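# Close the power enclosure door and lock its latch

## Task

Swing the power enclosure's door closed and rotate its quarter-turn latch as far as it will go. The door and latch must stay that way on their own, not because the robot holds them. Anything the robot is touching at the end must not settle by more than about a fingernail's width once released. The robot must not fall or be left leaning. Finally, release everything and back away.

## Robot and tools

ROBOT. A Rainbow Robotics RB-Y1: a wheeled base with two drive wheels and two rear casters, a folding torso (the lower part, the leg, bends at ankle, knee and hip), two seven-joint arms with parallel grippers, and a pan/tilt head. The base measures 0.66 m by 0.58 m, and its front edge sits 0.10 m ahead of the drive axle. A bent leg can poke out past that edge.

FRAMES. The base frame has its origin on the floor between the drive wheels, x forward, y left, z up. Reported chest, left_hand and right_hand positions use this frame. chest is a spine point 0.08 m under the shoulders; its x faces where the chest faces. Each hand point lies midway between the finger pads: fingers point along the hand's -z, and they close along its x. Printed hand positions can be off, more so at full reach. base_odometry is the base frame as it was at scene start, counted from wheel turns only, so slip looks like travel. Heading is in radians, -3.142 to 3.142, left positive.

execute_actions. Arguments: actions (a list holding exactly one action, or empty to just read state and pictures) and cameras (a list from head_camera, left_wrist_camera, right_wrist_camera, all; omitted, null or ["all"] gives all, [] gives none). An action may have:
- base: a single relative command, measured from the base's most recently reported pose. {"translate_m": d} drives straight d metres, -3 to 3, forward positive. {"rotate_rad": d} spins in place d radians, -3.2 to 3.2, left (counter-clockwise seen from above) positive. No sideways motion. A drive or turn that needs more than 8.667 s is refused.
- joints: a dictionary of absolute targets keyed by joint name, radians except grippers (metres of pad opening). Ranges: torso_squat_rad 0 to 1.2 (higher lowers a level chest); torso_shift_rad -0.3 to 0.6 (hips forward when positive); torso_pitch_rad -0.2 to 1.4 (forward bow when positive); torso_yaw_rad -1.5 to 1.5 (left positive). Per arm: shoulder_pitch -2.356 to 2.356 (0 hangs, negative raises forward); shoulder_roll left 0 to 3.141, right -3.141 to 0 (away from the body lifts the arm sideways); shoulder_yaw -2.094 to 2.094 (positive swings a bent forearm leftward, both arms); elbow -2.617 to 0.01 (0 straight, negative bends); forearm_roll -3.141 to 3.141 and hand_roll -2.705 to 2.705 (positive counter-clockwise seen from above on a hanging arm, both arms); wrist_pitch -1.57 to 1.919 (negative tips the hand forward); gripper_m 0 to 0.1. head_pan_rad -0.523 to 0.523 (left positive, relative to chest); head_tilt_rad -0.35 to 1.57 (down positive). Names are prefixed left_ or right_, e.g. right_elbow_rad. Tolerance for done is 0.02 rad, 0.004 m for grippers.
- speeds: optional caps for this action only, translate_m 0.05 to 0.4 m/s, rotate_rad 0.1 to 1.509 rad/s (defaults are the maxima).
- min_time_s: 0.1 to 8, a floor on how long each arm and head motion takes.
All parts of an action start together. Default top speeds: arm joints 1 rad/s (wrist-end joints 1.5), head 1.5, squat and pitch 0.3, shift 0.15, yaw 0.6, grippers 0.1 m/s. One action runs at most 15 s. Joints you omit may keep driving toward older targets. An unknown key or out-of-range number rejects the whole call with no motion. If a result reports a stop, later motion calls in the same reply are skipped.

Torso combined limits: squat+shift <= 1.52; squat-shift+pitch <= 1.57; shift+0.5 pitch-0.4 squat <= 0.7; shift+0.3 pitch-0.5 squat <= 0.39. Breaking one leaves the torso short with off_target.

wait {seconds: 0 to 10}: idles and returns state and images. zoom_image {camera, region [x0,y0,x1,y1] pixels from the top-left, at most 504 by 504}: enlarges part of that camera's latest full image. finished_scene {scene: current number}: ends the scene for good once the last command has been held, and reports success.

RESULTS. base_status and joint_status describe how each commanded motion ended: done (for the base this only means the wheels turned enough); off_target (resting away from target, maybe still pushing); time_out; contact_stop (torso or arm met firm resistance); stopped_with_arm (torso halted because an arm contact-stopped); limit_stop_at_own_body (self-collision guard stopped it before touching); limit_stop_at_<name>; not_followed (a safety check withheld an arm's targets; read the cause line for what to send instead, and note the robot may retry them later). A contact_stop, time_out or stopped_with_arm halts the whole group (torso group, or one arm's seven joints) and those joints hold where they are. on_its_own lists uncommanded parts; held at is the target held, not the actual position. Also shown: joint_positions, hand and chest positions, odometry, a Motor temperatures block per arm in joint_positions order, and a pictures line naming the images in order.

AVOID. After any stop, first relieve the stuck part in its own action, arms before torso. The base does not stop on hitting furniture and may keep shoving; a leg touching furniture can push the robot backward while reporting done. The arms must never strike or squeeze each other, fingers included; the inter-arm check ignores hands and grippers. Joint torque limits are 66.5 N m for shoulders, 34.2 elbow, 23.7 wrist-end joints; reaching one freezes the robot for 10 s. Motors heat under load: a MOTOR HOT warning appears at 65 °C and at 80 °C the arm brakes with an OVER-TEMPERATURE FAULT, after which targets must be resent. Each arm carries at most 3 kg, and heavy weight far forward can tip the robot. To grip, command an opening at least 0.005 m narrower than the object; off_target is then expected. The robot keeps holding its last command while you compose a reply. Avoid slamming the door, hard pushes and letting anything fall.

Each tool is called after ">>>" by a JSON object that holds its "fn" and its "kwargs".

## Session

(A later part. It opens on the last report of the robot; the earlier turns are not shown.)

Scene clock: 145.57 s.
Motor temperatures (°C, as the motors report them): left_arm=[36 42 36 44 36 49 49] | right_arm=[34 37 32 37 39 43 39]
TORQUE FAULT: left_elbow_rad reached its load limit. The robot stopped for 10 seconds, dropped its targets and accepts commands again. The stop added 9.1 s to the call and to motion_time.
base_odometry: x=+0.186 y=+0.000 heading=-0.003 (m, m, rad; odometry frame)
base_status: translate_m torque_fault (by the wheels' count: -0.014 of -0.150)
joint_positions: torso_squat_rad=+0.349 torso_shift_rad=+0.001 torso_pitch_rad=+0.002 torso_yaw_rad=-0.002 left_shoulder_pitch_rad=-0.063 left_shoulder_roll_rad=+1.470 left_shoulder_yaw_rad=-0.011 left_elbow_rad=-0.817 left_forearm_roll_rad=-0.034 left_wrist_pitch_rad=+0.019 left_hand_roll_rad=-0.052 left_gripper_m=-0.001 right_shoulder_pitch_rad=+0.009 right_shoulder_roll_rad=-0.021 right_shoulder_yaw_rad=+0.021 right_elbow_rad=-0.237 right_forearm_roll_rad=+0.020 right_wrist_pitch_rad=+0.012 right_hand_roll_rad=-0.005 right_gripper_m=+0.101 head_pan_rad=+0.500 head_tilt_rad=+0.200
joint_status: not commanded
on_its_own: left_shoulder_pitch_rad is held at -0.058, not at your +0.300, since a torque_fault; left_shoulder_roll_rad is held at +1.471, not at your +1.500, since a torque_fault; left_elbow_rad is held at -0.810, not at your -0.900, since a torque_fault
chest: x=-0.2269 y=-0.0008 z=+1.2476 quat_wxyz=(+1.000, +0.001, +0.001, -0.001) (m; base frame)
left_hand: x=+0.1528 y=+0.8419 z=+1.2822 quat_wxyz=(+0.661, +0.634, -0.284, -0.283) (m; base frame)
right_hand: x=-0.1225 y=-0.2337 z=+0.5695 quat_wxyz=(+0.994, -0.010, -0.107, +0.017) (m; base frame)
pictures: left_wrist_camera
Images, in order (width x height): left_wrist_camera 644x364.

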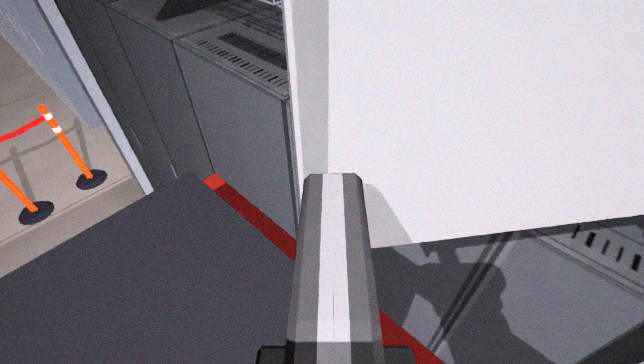

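>>> {"fn": "execute_actions", "kwargs": {"actions": [{"joints": {"left_elbow_rad": -1.4}, "min_time_s": 2}], "cameras": ["left_wrist_camera", "head_camera"]}}

Scene clock: 149.47 s.
Motor temperatures (°C, as the motors report them): left_arm=[36 42 36 44 36 49 49] | right_arm=[34 37 32 37 39 43 39]
base_odometry: x=+0.186 y=+0.000 heading=-0.002 (m, m, rad; odometry frame)
base_status: not commanded
joint_positions: torso_squat_rad=+0.350 torso_shift_rad=+0.000 torso_pitch_rad=+0.000 torso_yaw_rad=+0.000 left_shoulder_pitch_rad=-0.059 left_shoulder_roll_rad=+1.471 left_shoulder_yaw_rad=-0.011 left_elbow_rad=-1.400 left_forearm_roll_rad=-0.034 left_wrist_pitch_rad=+0.023 left_hand_roll_rad=-0.052 left_gripper_m=+0.000 right_shoulder_pitch_rad=+0.009 right_shoulder_roll_rad=-0.021 right_shoulder_yaw_rad=+0.021 right_elbow_rad=-0.237 right_forearm_roll_rad=+0.020 right_wrist_pitch_rad=+0.012 right_hand_roll_rad=-0.005 right_gripper_m=+0.101 head_pan_rad=+0.500 head_tilt_rad=+0.200
joint_status: all done
on_its_own: left_shoulder_pitch_rad is held at -0.058, not at your +0.300, since a torque_fault; left_shoulder_roll_rad is held at +1.471, not at your +1.500, since a torque_fault
chest: x=-0.2279 y=-0.0002 z=+1.2476 quat_wxyz=(+1.000, +0.000, +0.000, +0.000) (m; base frame)
left_hand: x=+0.2859 y=+0.6014 z=+1.3116 quat_wxyz=(+0.538, +0.543, -0.467, -0.444) (m; base frame)
right_hand: x=-0.1221 y=-0.2335 z=+0.5698 quat_wxyz=(+0.994, -0.010, -0.108, +0.018) (m; base frame)
pictures: head_camera, left_wrist_camera
Images, in order (width x height): head_camera 896x504, left_wrist_camera 644x364.

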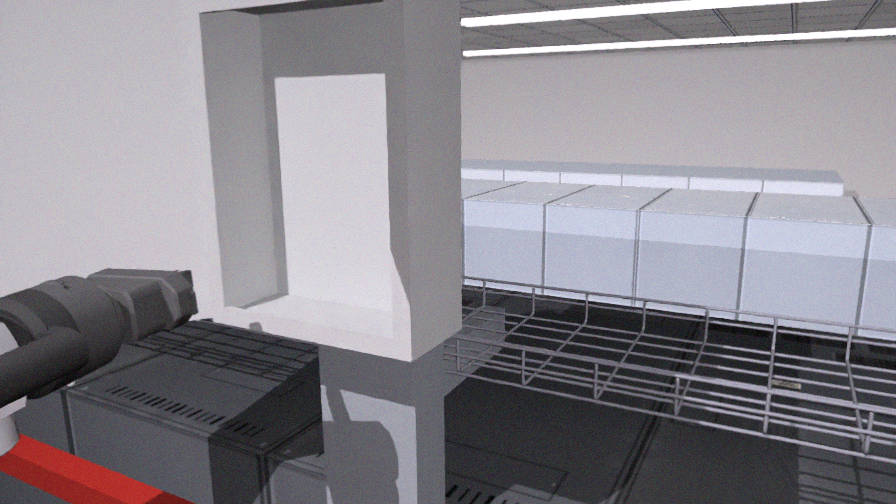

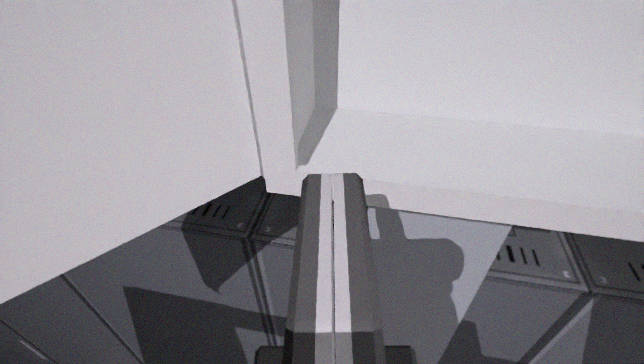

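>>> {"fn": "execute_actions", "kwargs": {"actions": [{"base": {"translate_m": -0.19}}], "cameras": []}}

>>> {"fn": "execute_actions", "kwargs": {"actions": [{"joints": {"left_elbow_rad": -0.05, "left_shoulder_roll_rad": 1.6}}], "cameras": []}}

>>> {"fn": "execute_actions", "kwargs": {"actions": [{"base": {"translate_m": 0.19}, "joints": {"torso_shift_rad": 0.4}}], "cameras": ["left_wrist_camera"]}}

Scene clock: 159.20 s.
Motor temperatures (°C, as the motors report them): left_arm=[36 42 36 42 36 47 49] | right_arm=[34 37 32 37 39 43 39]
base_odometry: x=-0.004 y=+0.001 heading=-0.004 (m, m, rad; odometry frame)
base_status: done
joint_positions: torso_squat_rad=+0.350 torso_shift_rad=+0.000 torso_pitch_rad=+0.000 torso_yaw_rad=+0.000 left_shoulder_pitch_rad=-0.059 left_shoulder_roll_rad=+1.471 left_shoulder_yaw_rad=-0.011 left_elbow_rad=-1.400 left_forearm_roll_rad=-0.034 left_wrist_pitch_rad=+0.023 left_hand_roll_rad=-0.052 left_gripper_m=+0.000 right_shoulder_pitch_rad=+0.009 right_shoulder_roll_rad=-0.021 right_shoulder_yaw_rad=+0.021 right_elbow_rad=-0.237 right_forearm_roll_rad=+0.020 right_wrist_pitch_rad=+0.012 right_hand_roll_rad=-0.005 right_gripper_m=+0.101 head_pan_rad=+0.500 head_tilt_rad=+0.200
joint_status: not commanded
on_its_own: left_shoulder_pitch_rad is held at -0.058, not at your +0.300, since a torque_fault; left_shoulder_roll_rad is held at +1.471, not at your +1.500, since a torque_fault
chest: x=-0.2281 y=-0.0002 z=+1.2476 quat_wxyz=(+1.000, +0.000, +0.000, +0.000) (m; base frame)
left_hand: x=+0.2857 y=+0.6014 z=+1.3117 quat_wxyz=(+0.538, +0.543, -0.467, -0.444) (m; base frame)
right_hand: x=-0.1220 y=-0.2335 z=+0.5698 quat_wxyz=(+0.994, -0.010, -0.108, +0.018) (m; base frame)
pictures: none
No camera images: the call's "cameras" was empty. Leave "cameras" out to get every camera's image.

Scene clock: 161.20 s.
Motor temperatures (°C, as the motors report them): left_arm=[36 42 36 42 36 47 49] | right_arm=[34 37 32 37 39 43 39]
base_odometry: x=-0.004 y=+0.001 heading=-0.004 (m, m, rad; odometry frame)
base_status: not commanded
joint_positions: torso_squat_rad=+0.350 torso_shift_rad=+0.000 torso_pitch_rad=+0.000 torso_yaw_rad=+0.000 left_shoulder_pitch_rad=-0.059 left_shoulder_roll_rad=+1.600 left_shoulder_yaw_rad=-0.011 left_elbow_rad=-0.050 left_forearm_roll_rad=-0.034 left_wrist_pitch_rad=+0.023 left_hand_roll_rad=-0.052 left_gripper_m=+0.000 right_shoulder_pitch_rad=+0.009 right_shoulder_roll_rad=-0.021 right_shoulder_yaw_rad=+0.021 right_elbow_rad=-0.237 right_forearm_roll_rad=+0.020 right_wrist_pitch_rad=+0.012 right_hand_roll_rad=-0.005 right_gripper_m=+0.101 head_pan_rad=+0.500 head_tilt_rad=+0.200
joint_status: all done
on_its_own: left_shoulder_pitch_rad is held at -0.058, not at your +0.300, since a torque_fault
chest: x=-0.2281 y=-0.0002 z=+1.2476 quat_wxyz=(+1.000, +0.000, +0.000, +0.000) (m; base frame)
left_hand: x=-0.1949 y=+0.9827 z=+1.3519 quat_wxyz=(+0.695, +0.718, -0.001, -0.031) (m; base frame)
right_hand: x=-0.1220 y=-0.2335 z=+0.5698 quat_wxyz=(+0.994, -0.010, -0.108, +0.018) (m; base frame)
pictures: none
No camera images: the call's "cameras" was empty. Leave "cameras" out to get every camera's image.

Scene clock: 164.70 s.
Motor temperatures (°C, as the motors report them): left_arm=[36 42 36 42 36 46 49] | right_arm=[34 37 32 37 39 43 39]
base_odometry: x=+0.186 y=+0.000 heading=-0.005 (m, m, rad; odometry frame)
base_status: done
joint_positions: torso_squat_rad=+0.350 torso_shift_rad=+0.400 torso_pitch_rad=+0.000 torso_yaw_rad=+0.000 left_shoulder_pitch_rad=-0.059 left_shoulder_roll_rad=+1.600 left_shoulder_yaw_rad=-0.011 left_elbow_rad=-0.050 left_forearm_roll_rad=-0.034 left_wrist_pitch_rad=+0.023 left_hand_roll_rad=-0.052 left_gripper_m=+0.000 right_shoulder_pitch_rad=+0.009 right_shoulder_roll_rad=-0.021 right_shoulder_yaw_rad=+0.021 right_elbow_rad=-0.237 right_forearm_roll_rad=+0.020 right_wrist_pitch_rad=+0.012 right_hand_roll_rad=-0.005 right_gripper_m=+0.101 head_pan_rad=+0.500 head_tilt_rad=+0.200
joint_status: all done
on_its_own: left_shoulder_pitch_rad is held at -0.058, not at your +0.300, since a torque_fault
chest: x=+0.0281 y=-0.0002 z=+1.1957 quat_wxyz=(+1.000, +0.000, +0.000, +0.000) (m; base frame)
left_hand: x=+0.0614 y=+0.9827 z=+1.3000 quat_wxyz=(+0.695, +0.718, -0.001, -0.031) (m; base frame)
right_hand: x=+0.1341 y=-0.2335 z=+0.5179 quat_wxyz=(+0.994, -0.010, -0.108, +0.018) (m; base frame)
pictures: left_wrist_camera
Images, in order (width x height): left_wrist_camera 644x364.

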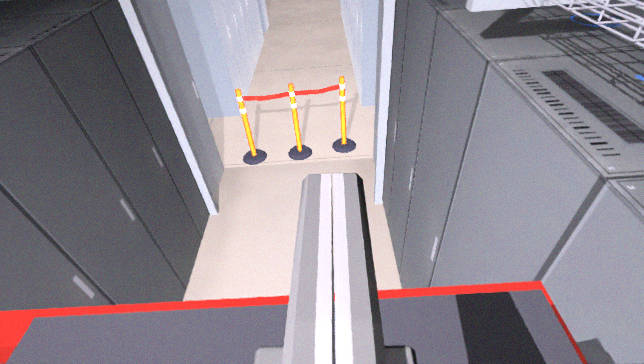

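>>> {"fn": "execute_actions", "kwargs": {"actions": [{"joints": {"left_shoulder_roll_rad": 1.75}}], "cameras": []}}

>>> {"fn": "execute_actions", "kwargs": {"actions": [{"joints": {"left_elbow_rad": -1.0}, "min_time_s": 3}], "cameras": ["head_camera", "left_wrist_camera"]}}

Scene clock: 167.17 s.
Motor temperatures (°C, as the motors report them): left_arm=[36 42 36 41 36 46 49] | right_arm=[34 37 32 37 39 43 39]
base_odometry: x=+0.186 y=+0.000 heading=-0.005 (m, m, rad; odometry frame)
base_status: not commanded
joint_positions: torso_squat_rad=+0.350 torso_shift_rad=+0.400 torso_pitch_rad=+0.000 torso_yaw_rad=+0.000 left_shoulder_pitch_rad=-0.059 left_shoulder_roll_rad=+1.751 left_shoulder_yaw_rad=-0.011 left_elbow_rad=-0.050 left_forearm_roll_rad=-0.034 left_wrist_pitch_rad=+0.023 left_hand_roll_rad=-0.052 left_gripper_m=+0.000 right_shoulder_pitch_rad=+0.009 right_shoulder_roll_rad=-0.021 right_shoulder_yaw_rad=+0.021 right_elbow_rad=-0.237 right_forearm_roll_rad=+0.020 right_wrist_pitch_rad=+0.012 right_hand_roll_rad=-0.005 right_gripper_m=+0.101 head_pan_rad=+0.500 head_tilt_rad=+0.200
joint_status: all done
on_its_own: left_shoulder_pitch_rad is held at -0.058, not at your +0.300, since a torque_fault
chest: x=+0.0281 y=-0.0002 z=+1.1957 quat_wxyz=(+1.000, +0.000, +0.000, +0.000) (m; base frame)
left_hand: x=+0.0548 y=+0.9706 z=+1.4140 quat_wxyz=(+0.639, +0.769, +0.003, -0.027) (m; base frame)
right_hand: x=+0.1341 y=-0.2335 z=+0.5179 quat_wxyz=(+0.994, -0.010, -0.108, +0.018) (m; base frame)
pictures: none
No camera images: the call's "cameras" was empty. Leave "cameras" out to get every camera's image.

Scene clock: 168.80 s.
Motor temperatures (°C, as the motors report them): left_arm=[36 42 36 41 36 46 49] | right_arm=[34 37 32 37 39 43 39]
base_odometry: x=+0.186 y=+0.000 heading=-0.003 (m, m, rad; odometry frame)
base_status: not commanded
joint_positions: torso_squat_rad=+0.350 torso_shift_rad=+0.399 torso_pitch_rad=-0.002 torso_yaw_rad=+0.001 left_shoulder_pitch_rad=-0.056 left_shoulder_roll_rad=+1.751 left_shoulder_yaw_rad=-0.011 left_elbow_rad=-0.270 left_forearm_roll_rad=-0.033 left_wrist_pitch_rad=+0.027 left_hand_roll_rad=-0.052 left_gripper_m=+0.000 right_shoulder_pitch_rad=+0.009 right_shoulder_roll_rad=-0.021 right_shoulder_yaw_rad=+0.021 right_elbow_rad=-0.237 right_forearm_roll_rad=+0.020 right_wrist_pitch_rad=+0.012 right_hand_roll_rad=-0.005 right_gripper_m=+0.101 head_pan_rad=+0.500 head_tilt_rad=+0.200
joint_status: left_elbow_rad contact_stop (moved -0.220 of -0.950)
on_its_own: left_shoulder_pitch_rad is held at -0.057, not at your +0.300, since a torque_fault; left_elbow_rad is held at -0.275, not at your -1.000, since a contact_stop
chest: x=+0.0266 y=+0.0002 z=+1.1959 quat_wxyz=(+1.000, +0.000, -0.001, +0.001) (m; base frame)
left_hand: x=+0.1563 y=+0.9609 z=+1.4170 quat_wxyz=(+0.629, +0.767, -0.065, -0.108) (m; base frame)
right_hand: x=+0.1345 y=-0.2334 z=+0.5186 quat_wxyz=(+0.994, -0.010, -0.109, +0.018) (m; base frame)
pictures: head_camera, left_wrist_camera
Images, in order (width x height): head_camera 896x504, left_wrist_camera 644x364.

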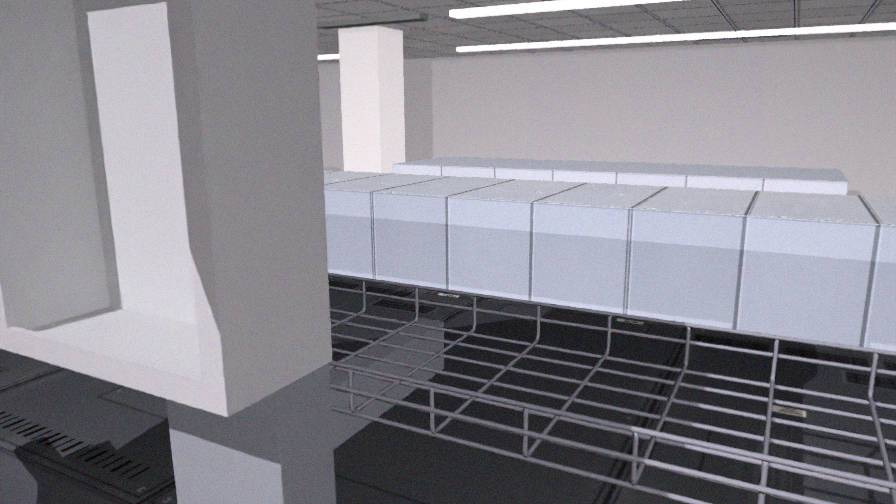

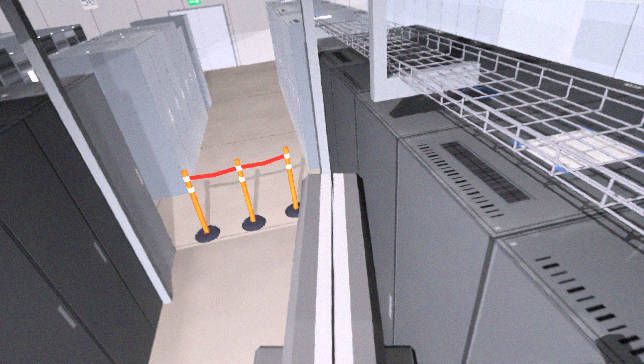

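>>> {"fn": "execute_actions", "kwargs": {"actions": [{"joints": {"left_elbow_rad": -0.05}}], "cameras": []}}

>>> {"fn": "execute_actions", "kwargs": {"actions": [{"joints": {"left_shoulder_roll_rad": 1.46, "left_gripper_m": 0.1}}], "cameras": []}}

>>> {"fn": "execute_actions", "kwargs": {"actions": [{"joints": {"left_elbow_rad": -0.4}}], "cameras": ["left_wrist_camera"]}}

Scene clock: 183.70 s.
Motor temperatures (°C, as the motors report them): left_arm=[36 42 36 42 36 46 49] | right_arm=[34 37 32 37 39 43 39]
base_odometry: x=+0.186 y=+0.000 heading=-0.004 (m, m, rad; odometry frame)
base_status: not commanded
joint_positions: torso_squat_rad=+0.350 torso_shift_rad=+0.400 torso_pitch_rad=+0.000 torso_yaw_rad=+0.000 left_shoulder_pitch_rad=-0.056 left_shoulder_roll_rad=+1.751 left_shoulder_yaw_rad=-0.011 left_elbow_rad=-0.050 left_forearm_roll_rad=-0.033 left_wrist_pitch_rad=+0.026 left_hand_roll_rad=-0.052 left_gripper_m=+0.000 right_shoulder_pitch_rad=+0.009 right_shoulder_roll_rad=-0.021 right_shoulder_yaw_rad=+0.021 right_elbow_rad=-0.237 right_forearm_roll_rad=+0.020 right_wrist_pitch_rad=+0.012 right_hand_roll_rad=-0.005 right_gripper_m=+0.101 head_pan_rad=+0.500 head_tilt_rad=+0.200
joint_status: all done
on_its_own: left_shoulder_pitch_rad is held at -0.057, not at your +0.300, since a torque_fault
chest: x=+0.0280 y=-0.0002 z=+1.1957 quat_wxyz=(+1.000, +0.000, +0.000, +0.000) (m; base frame)
left_hand: x=+0.0536 y=+0.9707 z=+1.4142 quat_wxyz=(+0.639, +0.769, +0.005, -0.026) (m; base frame)
right_hand: x=+0.1341 y=-0.2335 z=+0.5180 quat_wxyz=(+0.994, -0.010, -0.108, +0.018) (m; base frame)
pictures: none
No camera images: the call's "cameras" was empty. Leave "cameras" out to get every camera's image.

Scene clock: 185.17 s.
Motor temperatures (°C, as the motors report them): left_arm=[36 42 36 42 36 46 49] | right_arm=[34 37 32 37 39 43 39]
base_odometry: x=+0.186 y=+0.000 heading=-0.004 (m, m, rad; odometry frame)
base_status: not commanded
joint_positions: torso_squat_rad=+0.350 torso_shift_rad=+0.400 torso_pitch_rad=+0.000 torso_yaw_rad=+0.000 left_shoulder_pitch_rad=-0.057 left_shoulder_roll_rad=+1.461 left_shoulder_yaw_rad=-0.011 left_elbow_rad=-0.050 left_forearm_roll_rad=-0.033 left_wrist_pitch_rad=+0.026 left_hand_roll_rad=-0.052 left_gripper_m=+0.099 right_shoulder_pitch_rad=+0.009 right_shoulder_roll_rad=-0.020 right_shoulder_yaw_rad=+0.021 right_elbow_rad=-0.237 right_forearm_roll_rad=+0.020 right_wrist_pitch_rad=+0.012 right_hand_roll_rad=-0.005 right_gripper_m=+0.101 head_pan_rad=+0.500 head_tilt_rad=+0.200
joint_status: all done
on_its_own: left_shoulder_pitch_rad is held at -0.057, not at your +0.300, since a torque_fault
chest: x=+0.0280 y=-0.0002 z=+1.1957 quat_wxyz=(+1.000, +0.000, +0.000, +0.000) (m; base frame)
left_hand: x=+0.0656 y=+0.9784 z=+1.1940 quat_wxyz=(+0.743, +0.668, -0.003, -0.033) (m; base frame)
right_hand: x=+0.1341 y=-0.2335 z=+0.5179 quat_wxyz=(+0.994, -0.010, -0.108, +0.018) (m; base frame)
pictures: none
No camera images: the call's "cameras" was empty. Leave "cameras" out to get every camera's image.

Scene clock: 186.20 s.
Motor temperatures (°C, as the motors report them): left_arm=[36 42 36 42 36 45 49] | right_arm=[34 37 32 37 39 43 39]
base_odometry: x=+0.186 y=+0.000 heading=-0.004 (m, m, rad; odometry frame)
base_status: not commanded
joint_positions: torso_squat_rad=+0.350 torso_shift_rad=+0.400 torso_pitch_rad=+0.000 torso_yaw_rad=+0.000 left_shoulder_pitch_rad=-0.055 left_shoulder_roll_rad=+1.455 left_shoulder_yaw_rad=-0.012 left_elbow_rad=-0.399 left_forearm_roll_rad=-0.033 left_wrist_pitch_rad=+0.026 left_hand_roll_rad=-0.052 left_gripper_m=+0.099 right_shoulder_pitch_rad=+0.009 right_shoulder_roll_rad=-0.021 right_shoulder_yaw_rad=+0.021 right_elbow_rad=-0.237 right_forearm_roll_rad=+0.020 right_wrist_pitch_rad=+0.012 right_hand_roll_rad=-0.005 right_gripper_m=+0.101 head_pan_rad=+0.500 head_tilt_rad=+0.200
joint_status: all done
on_its_own: left_shoulder_pitch_rad is held at -0.057, not at your +0.300, since a torque_fault
chest: x=+0.0281 y=+0.0006 z=+1.1956 quat_wxyz=(+1.000, -0.001, +0.000, +0.000) (m; base frame)
left_hand: x=+0.2315 y=+0.9506 z=+1.1974 quat_wxyz=(+0.724, +0.661, -0.132, -0.148) (m; base frame)
right_hand: x=+0.1342 y=-0.2337 z=+0.5183 quat_wxyz=(+0.994, -0.011, -0.108, +0.018) (m; base frame)
pictures: left_wrist_camera
Images, in order (width x height): left_wrist_camera 644x364.

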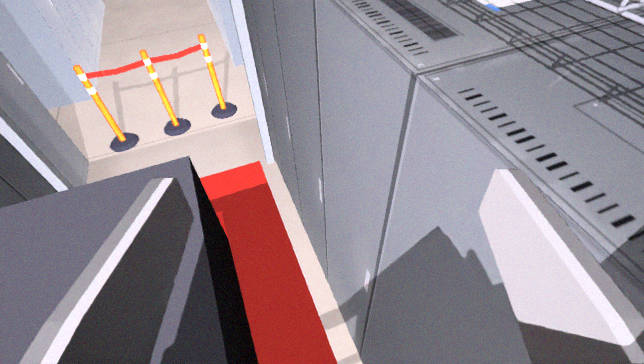

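Raise slowly.

>>> {"fn": "execute_actions", "kwargs": {"actions": [{"joints": {"left_shoulder_roll_rad": 1.62}, "min_time_s": 2}], "cameras": ["left_wrist_camera"]}}

Scene clock: 188.20 s.
Motor temperatures (°C, as the motors report them): left_arm=[36 43 36 42 36 45 49] | right_arm=[34 37 32 37 39 43 39]
base_odometry: x=+0.186 y=+0.000 heading=-0.004 (m, m, rad; odometry frame)
base_status: not commanded
joint_positions: torso_squat_rad=+0.350 torso_shift_rad=+0.400 torso_pitch_rad=+0.000 torso_yaw_rad=+0.000 left_shoulder_pitch_rad=-0.053 left_shoulder_roll_rad=+1.452 left_shoulder_yaw_rad=-0.014 left_elbow_rad=-0.398 left_forearm_roll_rad=-0.033 left_wrist_pitch_rad=+0.026 left_hand_roll_rad=-0.052 left_gripper_m=+0.099 right_shoulder_pitch_rad=+0.009 right_shoulder_roll_rad=-0.021 right_shoulder_yaw_rad=+0.021 right_elbow_rad=-0.237 right_forearm_roll_rad=+0.020 right_wrist_pitch_rad=+0.012 right_hand_roll_rad=-0.005 right_gripper_m=+0.101 head_pan_rad=+0.500 head_tilt_rad=+0.200
joint_status: left_shoulder_roll_rad contact_stop (moved -0.003 of +0.165)
on_its_own: left_shoulder_pitch_rad is held at -0.053, not at your +0.300, since a torque_fault; left_shoulder_roll_rad is held at +1.453, not at your +1.620, since a contact_stop
chest: x=+0.0281 y=+0.0000 z=+1.1957 quat_wxyz=(+1.000, +0.000, +0.000, +0.000) (m; base frame)
left_hand: x=+0.2306 y=+0.9500 z=+1.1951 quat_wxyz=(+0.725, +0.660, -0.130, -0.149) (m; base frame)
right_hand: x=+0.1341 y=-0.2336 z=+0.5180 quat_wxyz=(+0.994, -0.010, -0.108, +0.018) (m; base frame)
pictures: left_wrist_camera
Images, in order (width x height): left_wrist_camera 644x364.

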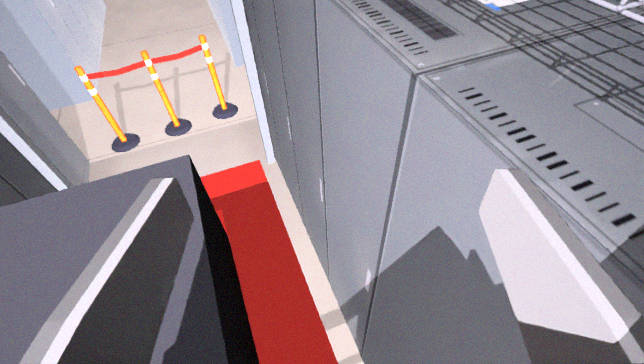

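>>> {"fn": "execute_actions", "kwargs": {"actions": [{"joints": {"left_shoulder_roll_rad": 1.42, "left_gripper_m": 0.0, "left_forearm_roll_rad": 1.55}}], "cameras": []}}

>>> {"fn": "execute_actions", "kwargs": {"actions": [{"joints": {"left_wrist_pitch_rad": -0.4}, "min_time_s": 1.5}], "cameras": ["left_wrist_camera"]}}

Scene clock: 201.87 s.
Motor temperatures (°C, as the motors report them): left_arm=[36 42 36 40 44 44 59] | right_arm=[34 37 32 37 39 43 39]
TORQUE FAULT: left_forearm_roll_rad reached its load limit. The robot stopped for 10 seconds, dropped its targets and accepts commands again. The stop added 9.4 s to the call and to motion_time.
base_odometry: x=+0.186 y=+0.000 heading=-0.004 (m, m, rad; odometry frame)
base_status: not commanded
joint_positions: torso_squat_rad=+0.350 torso_shift_rad=+0.400 torso_pitch_rad=+0.001 torso_yaw_rad=+0.000 left_shoulder_pitch_rad=-0.049 left_shoulder_roll_rad=+1.452 left_shoulder_yaw_rad=-0.019 left_elbow_rad=-0.397 left_forearm_roll_rad=+0.107 left_wrist_pitch_rad=+0.027 left_hand_roll_rad=-0.082 left_gripper_m=+0.084 right_shoulder_pitch_rad=+0.009 right_shoulder_roll_rad=-0.021 right_shoulder_yaw_rad=+0.021 right_elbow_rad=-0.237 right_forearm_roll_rad=+0.020 right_wrist_pitch_rad=+0.012 right_hand_roll_rad=-0.005 right_gripper_m=+0.101 head_pan_rad=+0.500 head_tilt_rad=+0.200
joint_status: left_shoulder_roll_rad contact_stop_at_left_forearm_roll_rad (moved +0.000 of -0.032); left_forearm_roll_rad contact_stop (moved +0.140 of +1.583); left_gripper_m torque_fault (moved -0.015 of -0.099)
on_its_own: left_shoulder_pitch_rad is held at -0.051, not at your +0.300, since a torque_fault; left_shoulder_roll_rad is held at +1.450, not at your +1.420, since a contact_stop; left_forearm_roll_rad is held at +0.112, not at your +1.550, since a contact_stop; left_hand_roll_rad is held at -0.077, not at its first target -0.053, since a contact_stop; left_gripper_m is held at +0.084, not at your +0.000, since a torque_fault
chest: x=+0.0287 y=-0.0004 z=+1.1956 quat_wxyz=(+1.000, +0.000, +0.000, +0.000) (m; base frame)
left_hand: x=+0.2297 y=+0.9498 z=+1.1934 quat_wxyz=(+0.734, +0.650, -0.162, -0.112) (m; base frame)
right_hand: x=+0.1340 y=-0.2335 z=+0.5177 quat_wxyz=(+0.994, -0.010, -0.107, +0.018) (m; base frame)
pictures: none
No camera images: the call's "cameras" was empty. Leave "cameras" out to get every camera's image.

not run: a stop came earlier in this reply.

>>> {"fn": "execute_actions", "kwargs": {"actions": [{"joints": {"left_forearm_roll_rad": 0.0, "left_gripper_m": 0.0}}], "cameras": []}}

>>> {"fn": "execute_actions", "kwargs": {"actions": [{"joints": {"left_forearm_roll_rad": 1.55}, "min_time_s": 2}], "cameras": []}}

>>> {"fn": "execute_actions", "kwargs": {"actions": [{"joints": {"left_wrist_pitch_rad": -0.4}, "min_time_s": 1.5}], "cameras": ["left_wrist_camera"]}}

Scene clock: 205.60 s.
Motor temperatures (°C, as the motors report them): left_arm=[36 42 36 40 45 44 61] | right_arm=[34 37 32 37 39 43 39]
base_odometry: x=+0.186 y=+0.000 heading=-0.004 (m, m, rad; odometry frame)
base_status: not commanded
joint_positions: torso_squat_rad=+0.350 torso_shift_rad=+0.400 torso_pitch_rad=+0.000 torso_yaw_rad=+0.000 left_shoulder_pitch_rad=-0.051 left_shoulder_roll_rad=+1.450 left_shoulder_yaw_rad=-0.015 left_elbow_rad=-0.397 left_forearm_roll_rad=+0.000 left_wrist_pitch_rad=+0.026 left_hand_roll_rad=-0.077 left_gripper_m=+0.000 right_shoulder_pitch_rad=+0.009 right_shoulder_roll_rad=-0.021 right_shoulder_yaw_rad=+0.021 right_elbow_rad=-0.237 right_forearm_roll_rad=+0.020 right_wrist_pitch_rad=+0.012 right_hand_roll_rad=-0.005 right_gripper_m=+0.101 head_pan_rad=+0.500 head_tilt_rad=+0.200
joint_status: all done
on_its_own: left_shoulder_pitch_rad is held at -0.051, not at your +0.300, since a torque_fault; left_shoulder_roll_rad is held at +1.450, not at your +1.420, since a contact_stop; left_hand_roll_rad is held at -0.077, not at its first target -0.053, since a contact_stop
chest: x=+0.0282 y=-0.0002 z=+1.1956 quat_wxyz=(+1.000, +0.000, +0.000, +0.000) (m; base frame)
left_hand: x=+0.2302 y=+0.9497 z=+1.1938 quat_wxyz=(+0.727, +0.658, -0.131, -0.147) (m; base frame)
right_hand: x=+0.1340 y=-0.2335 z=+0.5179 quat_wxyz=(+0.994, -0.010, -0.108, +0.018) (m; base frame)
pictures: none
No camera images: the call's "cameras" was empty. Leave "cameras" out to get every camera's image.

Scene clock: 206.53 s.
Motor temperatures (°C, as the motors report them): left_arm=[36 42 36 40 45 44 61] | right_arm=[34 37 32 37 39 43 39]
base_odometry: x=+0.186 y=+0.000 heading=-0.004 (m, m, rad; odometry frame)
base_status: not commanded
joint_positions: torso_squat_rad=+0.350 torso_shift_rad=+0.400 torso_pitch_rad=+0.001 torso_yaw_rad=+0.000 left_shoulder_pitch_rad=-0.046 left_shoulder_roll_rad=+1.454 left_shoulder_yaw_rad=-0.021 left_elbow_rad=-0.397 left_forearm_roll_rad=+0.128 left_wrist_pitch_rad=+0.026 left_hand_roll_rad=-0.109 left_gripper_m=+0.000 right_shoulder_pitch_rad=+0.009 right_shoulder_roll_rad=-0.021 right_shoulder_yaw_rad=+0.021 right_elbow_rad=-0.237 right_forearm_roll_rad=+0.020 right_wrist_pitch_rad=+0.012 right_hand_roll_rad=-0.005 right_gripper_m=+0.101 head_pan_rad=+0.500 head_tilt_rad=+0.200
joint_status: left_forearm_roll_rad contact_stop (moved +0.128 of +1.550)
on_its_own: left_shoulder_pitch_rad is held at -0.047, not at your +0.300, since a torque_fault; left_shoulder_roll_rad is held at +1.453, not at your +1.420, since a contact_stop; left_forearm_roll_rad is held at +0.130, not at your +1.550, since a contact_stop; left_hand_roll_rad is held at -0.106, not at its first target -0.053, since a contact_stop
chest: x=+0.0285 y=-0.0004 z=+1.1956 quat_wxyz=(+1.000, +0.000, +0.000, +0.000) (m; base frame)
left_hand: x=+0.2289 y=+0.9500 z=+1.1937 quat_wxyz=(+0.734, +0.651, -0.157, -0.116) (m; base frame)
right_hand: x=+0.1340 y=-0.2335 z=+0.5177 quat_wxyz=(+0.994, -0.010, -0.108, +0.018) (m; base frame)
pictures: none
No camera images: the call's "cameras" was empty. Leave "cameras" out to get every camera's image.

not run: a stop came earlier in this reply.

>>> {"fn": "execute_actions", "kwargs": {"actions": [{"joints": {"left_forearm_roll_rad": 0.0, "left_hand_roll_rad": 0.0}}], "cameras": []}}

>>> {"fn": "execute_actions", "kwargs": {"actions": [{"joints": {"left_elbow_rad": -0.05}}], "cameras": []}}

>>> {"fn": "execute_actions", "kwargs": {"actions": [{"base": {"translate_m": -0.19}, "joints": {"left_shoulder_roll_rad": 1.75}}], "cameras": []}}

>>> {"fn": "execute_actions", "kwargs": {"actions": [{"base": {"rotate_rad": 0.5}, "joints": {"torso_yaw_rad": -0.5}, "speeds": {"rotate_rad": 0.4}}], "cameras": ["left_wrist_camera", "right_wrist_camera"]}}

Scene clock: 213.83 s.
Motor temperatures (°C, as the motors report them): left_arm=[36 42 36 40 46 43 61] | right_arm=[34 37 32 37 39 43 39]
base_odometry: x=+0.186 y=+0.000 heading=-0.004 (m, m, rad; odometry frame)
base_status: not commanded
joint_positions: torso_squat_rad=+0.350 torso_shift_rad=+0.400 torso_pitch_rad=+0.000 torso_yaw_rad=+0.000 left_shoulder_pitch_rad=-0.045 left_shoulder_roll_rad=+1.455 left_shoulder_yaw_rad=-0.024 left_elbow_rad=-0.398 left_forearm_roll_rad=+0.108 left_wrist_pitch_rad=+0.025 left_hand_roll_rad=-0.097 left_gripper_m=+0.000 right_shoulder_pitch_rad=+0.009 right_shoulder_roll_rad=-0.021 right_shoulder_yaw_rad=+0.021 right_elbow_rad=-0.237 right_forearm_roll_rad=+0.020 right_wrist_pitch_rad=+0.012 right_hand_roll_rad=-0.005 right_gripper_m=+0.101 head_pan_rad=+0.500 head_tilt_rad=+0.200
joint_status: left_forearm_roll_rad contact_stop_at_left_hand_roll_rad (moved -0.019 of -0.128); left_hand_roll_rad contact_stop (moved +0.012 of +0.109)
on_its_own: left_shoulder_pitch_rad is held at -0.045, not at your +0.300, since a torque_fault; left_shoulder_roll_rad is held at +1.455, not at your +1.420, since a contact_stop; left_forearm_roll_rad is held at +0.110, not at your +0.000, since a contact_stop; left_hand_roll_rad is held at -0.095, not at your +0.000, since a contact_stop
chest: x=+0.0284 y=-0.0003 z=+1.1956 quat_wxyz=(+1.000, +0.000, +0.000, +0.000) (m; base frame)
left_hand: x=+0.2291 y=+0.9498 z=+1.1939 quat_wxyz=(+0.733, +0.652, -0.154, -0.121) (m; base frame)
right_hand: x=+0.1340 y=-0.2335 z=+0.5178 quat_wxyz=(+0.994, -0.010, -0.108, +0.018) (m; base frame)
pictures: none
No camera images: the call's "cameras" was empty. Leave "cameras" out to get every camera's image.

not run: a stop came earlier in this reply.

not run: a stop came earlier in this reply.

not run: a stop came earlier in this reply.

>>> {"fn": "execute_actions", "kwargs": {"actions": [{"joints": {"left_forearm_roll_rad": 0.0}}], "cameras": []}}

>>> {"fn": "execute_actions", "kwargs": {"actions": [{"joints": {"left_elbow_rad": -0.05}}], "cameras": []}}

>>> {"fn": "execute_actions", "kwargs": {"actions": [{"base": {"translate_m": -0.19}, "joints": {"left_shoulder_roll_rad": 1.75, "left_hand_roll_rad": 0.0, "left_shoulder_pitch_rad": -0.05}}], "cameras": []}}

>>> {"fn": "execute_actions", "kwargs": {"actions": [{"base": {"rotate_rad": 0.5}, "joints": {"torso_yaw_rad": -0.5}, "speeds": {"rotate_rad": 0.4}}], "cameras": ["left_wrist_camera", "right_wrist_camera"]}}

Scene clock: 219.37 s.
Motor temperatures (°C, as the motors report them): left_arm=[36 42 36 39 45 43 60] | right_arm=[34 37 32 37 39 43 39]
base_odometry: x=+0.186 y=+0.000 heading=-0.004 (m, m, rad; odometry frame)
base_status: not commanded
joint_positions: torso_squat_rad=+0.350 torso_shift_rad=+0.400 torso_pitch_rad=+0.000 torso_yaw_rad=+0.000 left_shoulder_pitch_rad=-0.045 left_shoulder_roll_rad=+1.455 left_shoulder_yaw_rad=-0.023 left_elbow_rad=-0.398 left_forearm_roll_rad=+0.000 left_wrist_pitch_rad=+0.026 left_hand_roll_rad=-0.096 left_gripper_m=+0.000 right_shoulder_pitch_rad=+0.009 right_shoulder_roll_rad=-0.021 right_shoulder_yaw_rad=+0.021 right_elbow_rad=-0.237 right_forearm_roll_rad=+0.020 right_wrist_pitch_rad=+0.012 right_hand_roll_rad=-0.005 right_gripper_m=+0.101 head_pan_rad=+0.500 head_tilt_rad=+0.200
joint_status: all done
on_its_own: left_shoulder_pitch_rad is held at -0.045, not at your +0.300, since a torque_fault; left_shoulder_roll_rad is held at +1.455, not at your +1.420, since a contact_stop; left_hand_roll_rad is held at -0.095, not at your +0.000, since a contact_stop
chest: x=+0.0282 y=-0.0002 z=+1.1956 quat_wxyz=(+1.000, +0.000, +0.000, +0.000) (m; base frame)
left_hand: x=+0.2283 y=+0.9503 z=+1.1943 quat_wxyz=(+0.725, +0.660, -0.119, -0.158) (m; base frame)
right_hand: x=+0.1340 y=-0.2335 z=+0.5179 quat_wxyz=(+0.994, -0.010, -0.108, +0.018) (m; base frame)
pictures: none
No camera images: the call's "cameras" was empty. Leave "cameras" out to get every camera's image.

Scene clock: 220.33 s.
Motor temperatures (°C, as the motors report them): left_arm=[36 42 36 39 44 43 60] | right_arm=[34 37 32 37 39 43 39]
base_odometry: x=+0.186 y=+0.000 heading=-0.004 (m, m, rad; odometry frame)
base_status: not commanded
joint_positions: torso_squat_rad=+0.350 torso_shift_rad=+0.400 torso_pitch_rad=+0.000 torso_yaw_rad=+0.000 left_shoulder_pitch_rad=-0.046 left_shoulder_roll_rad=+1.459 left_shoulder_yaw_rad=-0.023 left_elbow_rad=-0.051 left_forearm_roll_rad=+0.000 left_wrist_pitch_rad=+0.026 left_hand_roll_rad=-0.095 left_gripper_m=+0.000 right_shoulder_pitch_rad=+0.009 right_shoulder_roll_rad=-0.021 right_shoulder_yaw_rad=+0.021 right_elbow_rad=-0.237 right_forearm_roll_rad=+0.020 right_wrist_pitch_rad=+0.012 right_hand_roll_rad=-0.005 right_gripper_m=+0.101 head_pan_rad=+0.500 head_tilt_rad=+0.200
joint_status: all done
on_its_own: left_shoulder_pitch_rad is held at -0.045, not at your +0.300, since a torque_fault; left_shoulder_roll_rad is held at +1.455, not at your +1.420, since a contact_stop; left_hand_roll_rad is held at -0.095, not at your +0.000, since a contact_stop
chest: x=+0.0281 y=-0.0008 z=+1.1957 quat_wxyz=(+1.000, +0.001, +0.000, +0.000) (m; base frame)
left_hand: x=+0.0630 y=+0.9778 z=+1.1930 quat_wxyz=(+0.743, +0.668, +0.008, -0.044) (m; base frame)
right_hand: x=+0.1340 y=-0.2333 z=+0.5177 quat_wxyz=(+0.994, -0.009, -0.108, +0.018) (m; base frame)
pictures: none
No camera images: the call's "cameras" was empty. Leave "cameras" out to get every camera's image.

Scene clock: 222.07 s.
Motor temperatures (°C, as the motors report them): left_arm=[36 42 36 39 44 43 59] | right_arm=[34 37 32 37 39 43 39]
base_odometry: x=-0.004 y=+0.001 heading=-0.005 (m, m, rad; odometry frame)
base_status: done
joint_positions: torso_squat_rad=+0.350 torso_shift_rad=+0.400 torso_pitch_rad=+0.000 torso_yaw_rad=+0.000 left_shoulder_pitch_rad=-0.050 left_shoulder_roll_rad=+1.751 left_shoulder_yaw_rad=-0.023 left_elbow_rad=-0.050 left_forearm_roll_rad=+0.000 left_wrist_pitch_rad=+0.026 left_hand_roll_rad=+0.000 left_gripper_m=+0.000 right_shoulder_pitch_rad=+0.009 right_shoulder_roll_rad=-0.021 right_shoulder_yaw_rad=+0.021 right_elbow_rad=-0.237 right_forearm_roll_rad=+0.020 right_wrist_pitch_rad=+0.012 right_hand_roll_rad=-0.005 right_gripper_m=+0.101 head_pan_rad=+0.500 head_tilt_rad=+0.200
joint_status: all done
chest: x=+0.0280 y=-0.0002 z=+1.1957 quat_wxyz=(+1.000, +0.000, +0.000, +0.000) (m; base frame)
left_hand: x=+0.0527 y=+0.9709 z=+1.4133 quat_wxyz=(+0.640, +0.768, -0.020, -0.004) (m; base frame)
right_hand: x=+0.1340 y=-0.2335 z=+0.5179 quat_wxyz=(+0.994, -0.010, -0.108, +0.018) (m; base frame)
pictures: none
No camera images: the call's "cameras" was empty. Leave "cameras" out to get every camera's image.

Scene clock: 224.47 s.
Motor temperatures (°C, as the motors report them): left_arm=[36 42 36 39 43 43 58] | right_arm=[34 37 32 37 39 43 39]
base_odometry: x=-0.004 y=+0.001 heading=+0.494 (m, m, rad; odometry frame)
base_status: done
joint_positions: torso_squat_rad=+0.350 torso_shift_rad=+0.400 torso_pitch_rad=+0.000 torso_yaw_rad=-0.500 left_shoulder_pitch_rad=-0.050 left_shoulder_roll_rad=+1.751 left_shoulder_yaw_rad=-0.023 left_elbow_rad=-0.050 left_forearm_roll_rad=+0.000 left_wrist_pitch_rad=+0.026 left_hand_roll_rad=+0.000 left_gripper_m=+0.000 right_shoulder_pitch_rad=+0.009 right_shoulder_roll_rad=-0.021 right_shoulder_yaw_rad=+0.021 right_elbow_rad=-0.237 right_forearm_roll_rad=+0.020 right_wrist_pitch_rad=+0.012 right_hand_roll_rad=-0.005 right_gripper_m=+0.101 head_pan_rad=+0.500 head_tilt_rad=+0.200
joint_status: all done
chest: x=+0.0280 y=-0.0002 z=+1.1957 quat_wxyz=(+0.969, +0.000, +0.000, -0.247) (m; base frame)
left_hand: x=+0.5154 y=+0.8401 z=+1.4132 quat_wxyz=(+0.619, +0.739, -0.210, -0.162) (m; base frame)
right_hand: x=+0.0091 y=-0.2557 z=+0.5179 quat_wxyz=(+0.967, -0.036, -0.102, -0.229) (m; base frame)
pictures: left_wrist_camera, right_wrist_camera
Images, in order (width x height): left_wrist_camera 644x364, right_wrist_camera 644x364.

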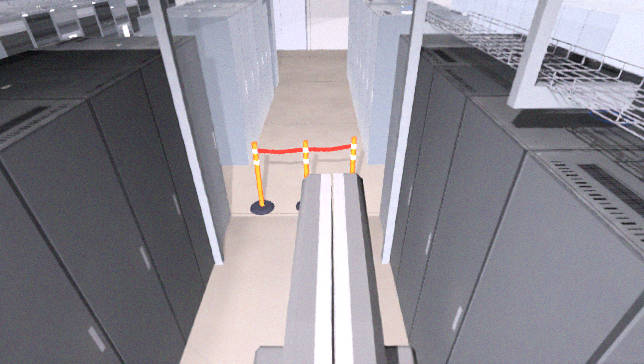

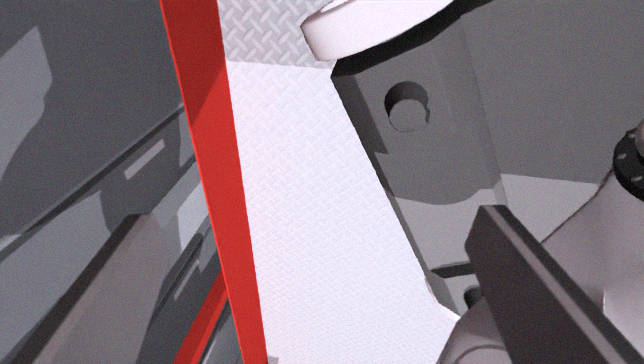

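>>> {"fn": "execute_actions", "kwargs": {"actions": [{"base": {"translate_m": 0.2}}], "cameras": []}}

>>> {"fn": "execute_actions", "kwargs": {"actions": [{"joints": {"left_elbow_rad": -1.0}, "min_time_s": 3}], "cameras": ["head_camera", "left_wrist_camera"]}}

Scene clock: 230.60 s.
Motor temperatures (°C, as the motors report them): left_arm=[36 42 36 39 42 43 57] | right_arm=[34 37 32 37 39 43 39]
base_odometry: x=+0.164 y=+0.091 heading=+0.462 (m, m, rad; odometry frame)
base_status: translate_m time_out (by the wheels' count: +0.191 of +0.200)
joint_positions: torso_squat_rad=+0.350 torso_shift_rad=+0.400 torso_pitch_rad=+0.000 torso_yaw_rad=-0.500 left_shoulder_pitch_rad=-0.050 left_shoulder_roll_rad=+1.750 left_shoulder_yaw_rad=-0.023 left_elbow_rad=-0.050 left_forearm_roll_rad=+0.000 left_wrist_pitch_rad=+0.026 left_hand_roll_rad=+0.000 left_gripper_m=+0.000 right_shoulder_pitch_rad=+0.009 right_shoulder_roll_rad=-0.021 right_shoulder_yaw_rad=+0.021 right_elbow_rad=-0.237 right_forearm_roll_rad=+0.020 right_wrist_pitch_rad=+0.012 right_hand_roll_rad=-0.005 right_gripper_m=+0.101 head_pan_rad=+0.500 head_tilt_rad=+0.200
joint_status: not commanded
chest: x=+0.0280 y=-0.0002 z=+1.1957 quat_wxyz=(+0.969, +0.000, +0.000, -0.247) (m; base frame)
left_hand: x=+0.5154 y=+0.8402 z=+1.4131 quat_wxyz=(+0.620, +0.739, -0.210, -0.162) (m; base frame)
right_hand: x=+0.0091 y=-0.2557 z=+0.5179 quat_wxyz=(+0.967, -0.036, -0.102, -0.229) (m; base frame)
pictures: none
No camera images: the call's "cameras" was empty. Leave "cameras" out to get every camera's image.

not run: a stop came earlier in this reply.

>>> {"fn": "execute_actions", "kwargs": {"actions": [{"joints": {"left_elbow_rad": -1.0}, "min_time_s": 3}], "cameras": ["head_camera", "left_wrist_camera"]}}

Scene clock: 233.27 s.
Motor temperatures (°C, as the motors report them): left_arm=[36 42 36 39 41 42 56] | right_arm=[34 37 32 37 39 43 39]
base_odometry: x=+0.164 y=+0.091 heading=+0.463 (m, m, rad; odometry frame)
base_status: not commanded
joint_positions: torso_squat_rad=+0.350 torso_shift_rad=+0.399 torso_pitch_rad=-0.002 torso_yaw_rad=-0.498 left_shoulder_pitch_rad=-0.047 left_shoulder_roll_rad=+1.751 left_shoulder_yaw_rad=-0.023 left_elbow_rad=-0.289 left_forearm_roll_rad=+0.000 left_wrist_pitch_rad=+0.029 left_hand_roll_rad=+0.000 left_gripper_m=+0.000 right_shoulder_pitch_rad=+0.009 right_shoulder_roll_rad=-0.020 right_shoulder_yaw_rad=+0.021 right_elbow_rad=-0.237 right_forearm_roll_rad=+0.020 right_wrist_pitch_rad=+0.012 right_hand_roll_rad=-0.005 right_gripper_m=+0.101 head_pan_rad=+0.500 head_tilt_rad=+0.200
joint_status: left_elbow_rad contact_stop (moved -0.239 of -0.950)
on_its_own: left_elbow_rad is held at -0.295, not at your -1.000, since a contact_stop
chest: x=+0.0267 y=+0.0011 z=+1.1959 quat_wxyz=(+0.969, -0.001, -0.001, -0.246) (m; base frame)
left_hand: x=+0.6069 y=+0.7775 z=+1.4142 quat_wxyz=(+0.591, +0.715, -0.280, -0.247) (m; base frame)
right_hand: x=+0.0097 y=-0.2558 z=+0.5186 quat_wxyz=(+0.968, -0.037, -0.103, -0.228) (m; base frame)
pictures: head_camera, left_wrist_camera
Images, in order (width x height): head_camera 896x504, left_wrist_camera 644x364.

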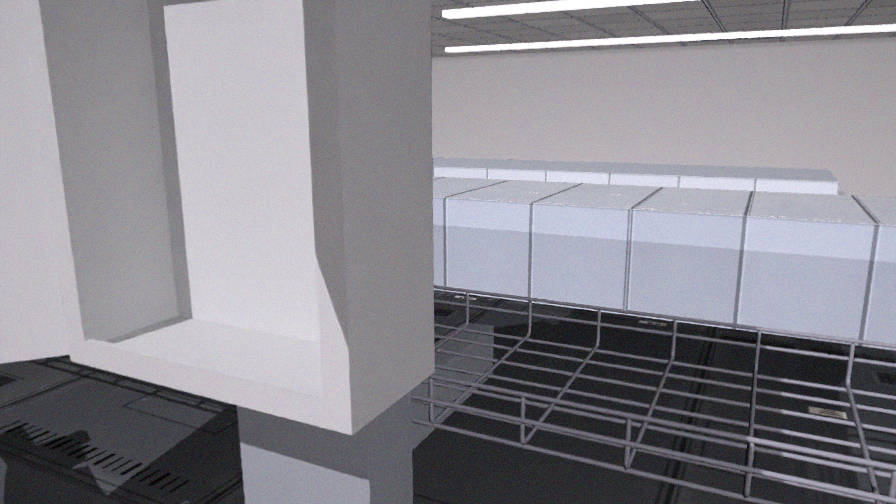

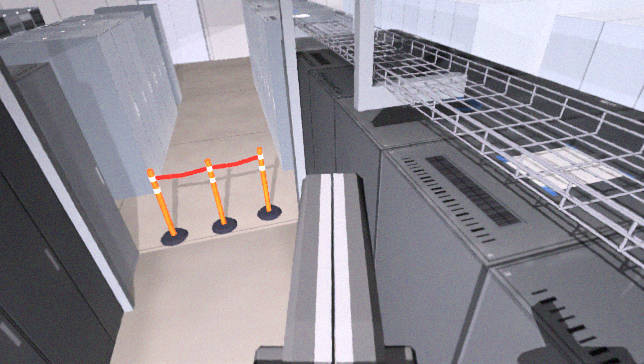

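>>> {"fn": "execute_actions", "kwargs": {"actions": [{"joints": {"left_elbow_rad": -0.15, "left_wrist_pitch_rad": -1.3}, "min_time_s": 2}], "cameras": ["left_wrist_camera"]}}

Scene clock: 245.30 s.
Motor temperatures (°C, as the motors report them): left_arm=[36 42 36 42 40 43 54] | right_arm=[34 37 32 37 39 43 39]
TORQUE FAULT: left_elbow_rad reached its load limit. The robot stopped for 10 seconds, dropped its targets and accepts commands again. The stop added 9.2 s to the call and to motion_time.
base_odometry: x=+0.164 y=+0.091 heading=+0.463 (m, m, rad; odometry frame)
base_status: not commanded
joint_positions: torso_squat_rad=+0.350 torso_shift_rad=+0.399 torso_pitch_rad=-0.002 torso_yaw_rad=-0.498 left_shoulder_pitch_rad=-0.045 left_shoulder_roll_rad=+1.753 left_shoulder_yaw_rad=-0.022 left_elbow_rad=-0.240 left_forearm_roll_rad=+0.000 left_wrist_pitch_rad=-0.256 left_hand_roll_rad=+0.000 left_gripper_m=+0.000 right_shoulder_pitch_rad=+0.009 right_shoulder_roll_rad=-0.021 right_shoulder_yaw_rad=+0.021 right_elbow_rad=-0.237 right_forearm_roll_rad=+0.020 right_wrist_pitch_rad=+0.012 right_hand_roll_rad=-0.005 right_gripper_m=+0.101 head_pan_rad=+0.500 head_tilt_rad=+0.200
joint_status: left_elbow_rad torque_fault (moved +0.049 of +0.139); left_wrist_pitch_rad torque_fault (moved -0.285 of -1.329)
on_its_own: left_elbow_rad is held at -0.247, not at your -0.150, since a torque_fault; left_wrist_pitch_rad is held at -0.258, not at your -1.300, since a torque_fault
chest: x=+0.0266 y=+0.0015 z=+1.1959 quat_wxyz=(+0.969, -0.001, -0.001, -0.246) (m; base frame)
left_hand: x=+0.6307 y=+0.7441 z=+1.4125 quat_wxyz=(+0.553, +0.682, -0.347, -0.330) (m; base frame)
right_hand: x=+0.0098 y=-0.2559 z=+0.5188 quat_wxyz=(+0.968, -0.037, -0.103, -0.228) (m; base frame)
pictures: left_wrist_camera
Images, in order (width x height): left_wrist_camera 644x364.

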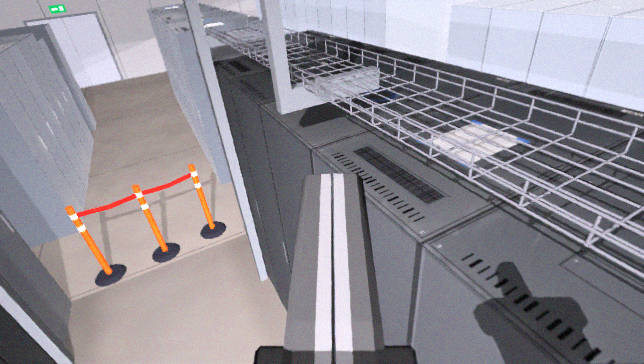

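>>> {"fn": "execute_actions", "kwargs": {"actions": [{"joints": {"left_elbow_rad": 0.0}}], "cameras": []}}

>>> {"fn": "execute_actions", "kwargs": {"actions": [{"joints": {"left_wrist_pitch_rad": -1.4}, "min_time_s": 2}], "cameras": ["left_wrist_camera"]}}

Scene clock: 248.67 s.
Motor temperatures (°C, as the motors report them): left_arm=[36 42 36 42 39 43 53] | right_arm=[34 37 32 37 39 43 39]
base_odometry: x=+0.164 y=+0.091 heading=+0.462 (m, m, rad; odometry frame)
base_status: not commanded
joint_positions: torso_squat_rad=+0.350 torso_shift_rad=+0.400 torso_pitch_rad=+0.000 torso_yaw_rad=-0.500 left_shoulder_pitch_rad=-0.046 left_shoulder_roll_rad=+1.753 left_shoulder_yaw_rad=-0.022 left_elbow_rad=+0.000 left_forearm_roll_rad=+0.000 left_wrist_pitch_rad=-0.258 left_hand_roll_rad=+0.000 left_gripper_m=+0.000 right_shoulder_pitch_rad=+0.009 right_shoulder_roll_rad=-0.021 right_shoulder_yaw_rad=+0.021 right_elbow_rad=-0.237 right_forearm_roll_rad=+0.020 right_wrist_pitch_rad=+0.012 right_hand_roll_rad=-0.005 right_gripper_m=+0.101 head_pan_rad=+0.500 head_tilt_rad=+0.200
joint_status: all done
on_its_own: left_wrist_pitch_rad is held at -0.258, not at your -1.300, since a torque_fault
chest: x=+0.0280 y=-0.0002 z=+1.1957 quat_wxyz=(+0.969, +0.000, +0.000, -0.247) (m; base frame)
left_hand: x=+0.5456 y=+0.8129 z=+1.4141 quat_wxyz=(+0.590, +0.716, -0.279, -0.248) (m; base frame)
right_hand: x=+0.0092 y=-0.2557 z=+0.5179 quat_wxyz=(+0.967, -0.036, -0.102, -0.229) (m; base frame)
pictures: none
No camera images: the call's "cameras" was empty. Leave "cameras" out to get every camera's image.

Scene clock: 250.97 s.
Motor temperatures (°C, as the motors report them): left_arm=[36 42 36 42 39 43 53] | right_arm=[34 37 32 37 39 43 39]
base_odometry: x=+0.164 y=+0.091 heading=+0.464 (m, m, rad; odometry frame)
base_status: not commanded
joint_positions: torso_squat_rad=+0.350 torso_shift_rad=+0.398 torso_pitch_rad=-0.004 torso_yaw_rad=-0.497 left_shoulder_pitch_rad=-0.045 left_shoulder_roll_rad=+1.755 left_shoulder_yaw_rad=-0.022 left_elbow_rad=+0.002 left_forearm_roll_rad=+0.001 left_wrist_pitch_rad=-1.399 left_hand_roll_rad=+0.000 left_gripper_m=+0.000 right_shoulder_pitch_rad=+0.009 right_shoulder_roll_rad=-0.021 right_shoulder_yaw_rad=+0.021 right_elbow_rad=-0.237 right_forearm_roll_rad=+0.020 right_wrist_pitch_rad=+0.012 right_hand_roll_rad=-0.005 right_gripper_m=+0.101 head_pan_rad=+0.500 head_tilt_rad=+0.200
joint_status: all done
chest: x=+0.0256 y=+0.0014 z=+1.1960 quat_wxyz=(+0.969, -0.001, -0.002, -0.246) (m; base frame)
left_hand: x=+0.5995 y=+0.5769 z=+1.3871 quat_wxyz=(+0.346, +0.472, -0.554, -0.593) (m; base frame)
right_hand: x=+0.0100 y=-0.2559 z=+0.5189 quat_wxyz=(+0.968, -0.037, -0.104, -0.227) (m; base frame)
pictures: left_wrist_camera
Images, in order (width x height): left_wrist_camera 644x364.

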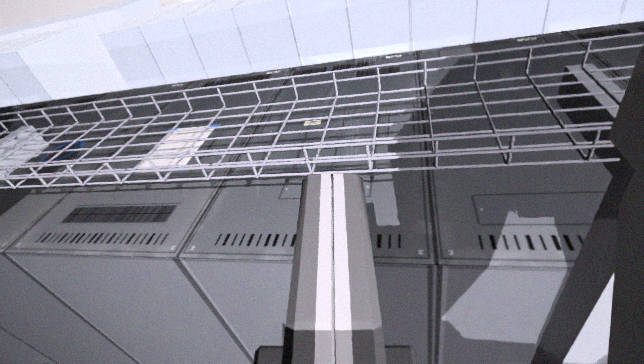

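>>> {"fn": "execute_actions", "kwargs": {"actions": [{"joints": {"left_elbow_rad": -1.2, "left_wrist_pitch_rad": -0.4}, "min_time_s": 3}], "cameras": ["head_camera"]}}

Scene clock: 252.80 s.
Motor temperatures (°C, as the motors report them): left_arm=[36 42 36 42 39 43 53] | right_arm=[34 37 32 37 39 43 39]
base_odometry: x=+0.164 y=+0.091 heading=+0.463 (m, m, rad; odometry frame)
base_status: not commanded
joint_positions: torso_squat_rad=+0.350 torso_shift_rad=+0.398 torso_pitch_rad=-0.003 torso_yaw_rad=-0.497 left_shoulder_pitch_rad=-0.042 left_shoulder_roll_rad=+1.758 left_shoulder_yaw_rad=-0.022 left_elbow_rad=+0.002 left_forearm_roll_rad=+0.001 left_wrist_pitch_rad=-1.389 left_hand_roll_rad=+0.000 left_gripper_m=+0.000 right_shoulder_pitch_rad=+0.009 right_shoulder_roll_rad=-0.021 right_shoulder_yaw_rad=+0.021 right_elbow_rad=-0.237 right_forearm_roll_rad=+0.020 right_wrist_pitch_rad=+0.012 right_hand_roll_rad=-0.005 right_gripper_m=+0.101 head_pan_rad=+0.500 head_tilt_rad=+0.200
joint_status: left_elbow_rad contact_stop (moved +0.000 of -1.202); left_wrist_pitch_rad contact_stop_at_left_elbow_rad (moved +0.010 of +0.999)
on_its_own: left_elbow_rad is held at +0.002, not at your -1.200, since a contact_stop; left_wrist_pitch_rad is held at -1.390, not at your -0.400, since a contact_stop
chest: x=+0.0259 y=+0.0016 z=+1.1960 quat_wxyz=(+0.969, -0.001, -0.002, -0.246) (m; base frame)
left_hand: x=+0.6003 y=+0.5794 z=+1.3882 quat_wxyz=(+0.348, +0.475, -0.551, -0.591) (m; base frame)
right_hand: x=+0.0100 y=-0.2559 z=+0.5189 quat_wxyz=(+0.968, -0.037, -0.104, -0.227) (m; base frame)
pictures: head_camera
Images, in order (width x height): head_camera 896x504.

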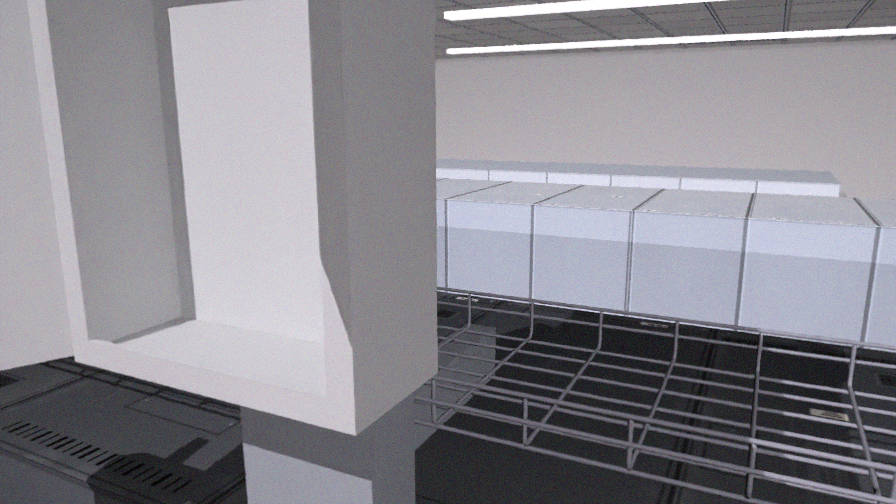

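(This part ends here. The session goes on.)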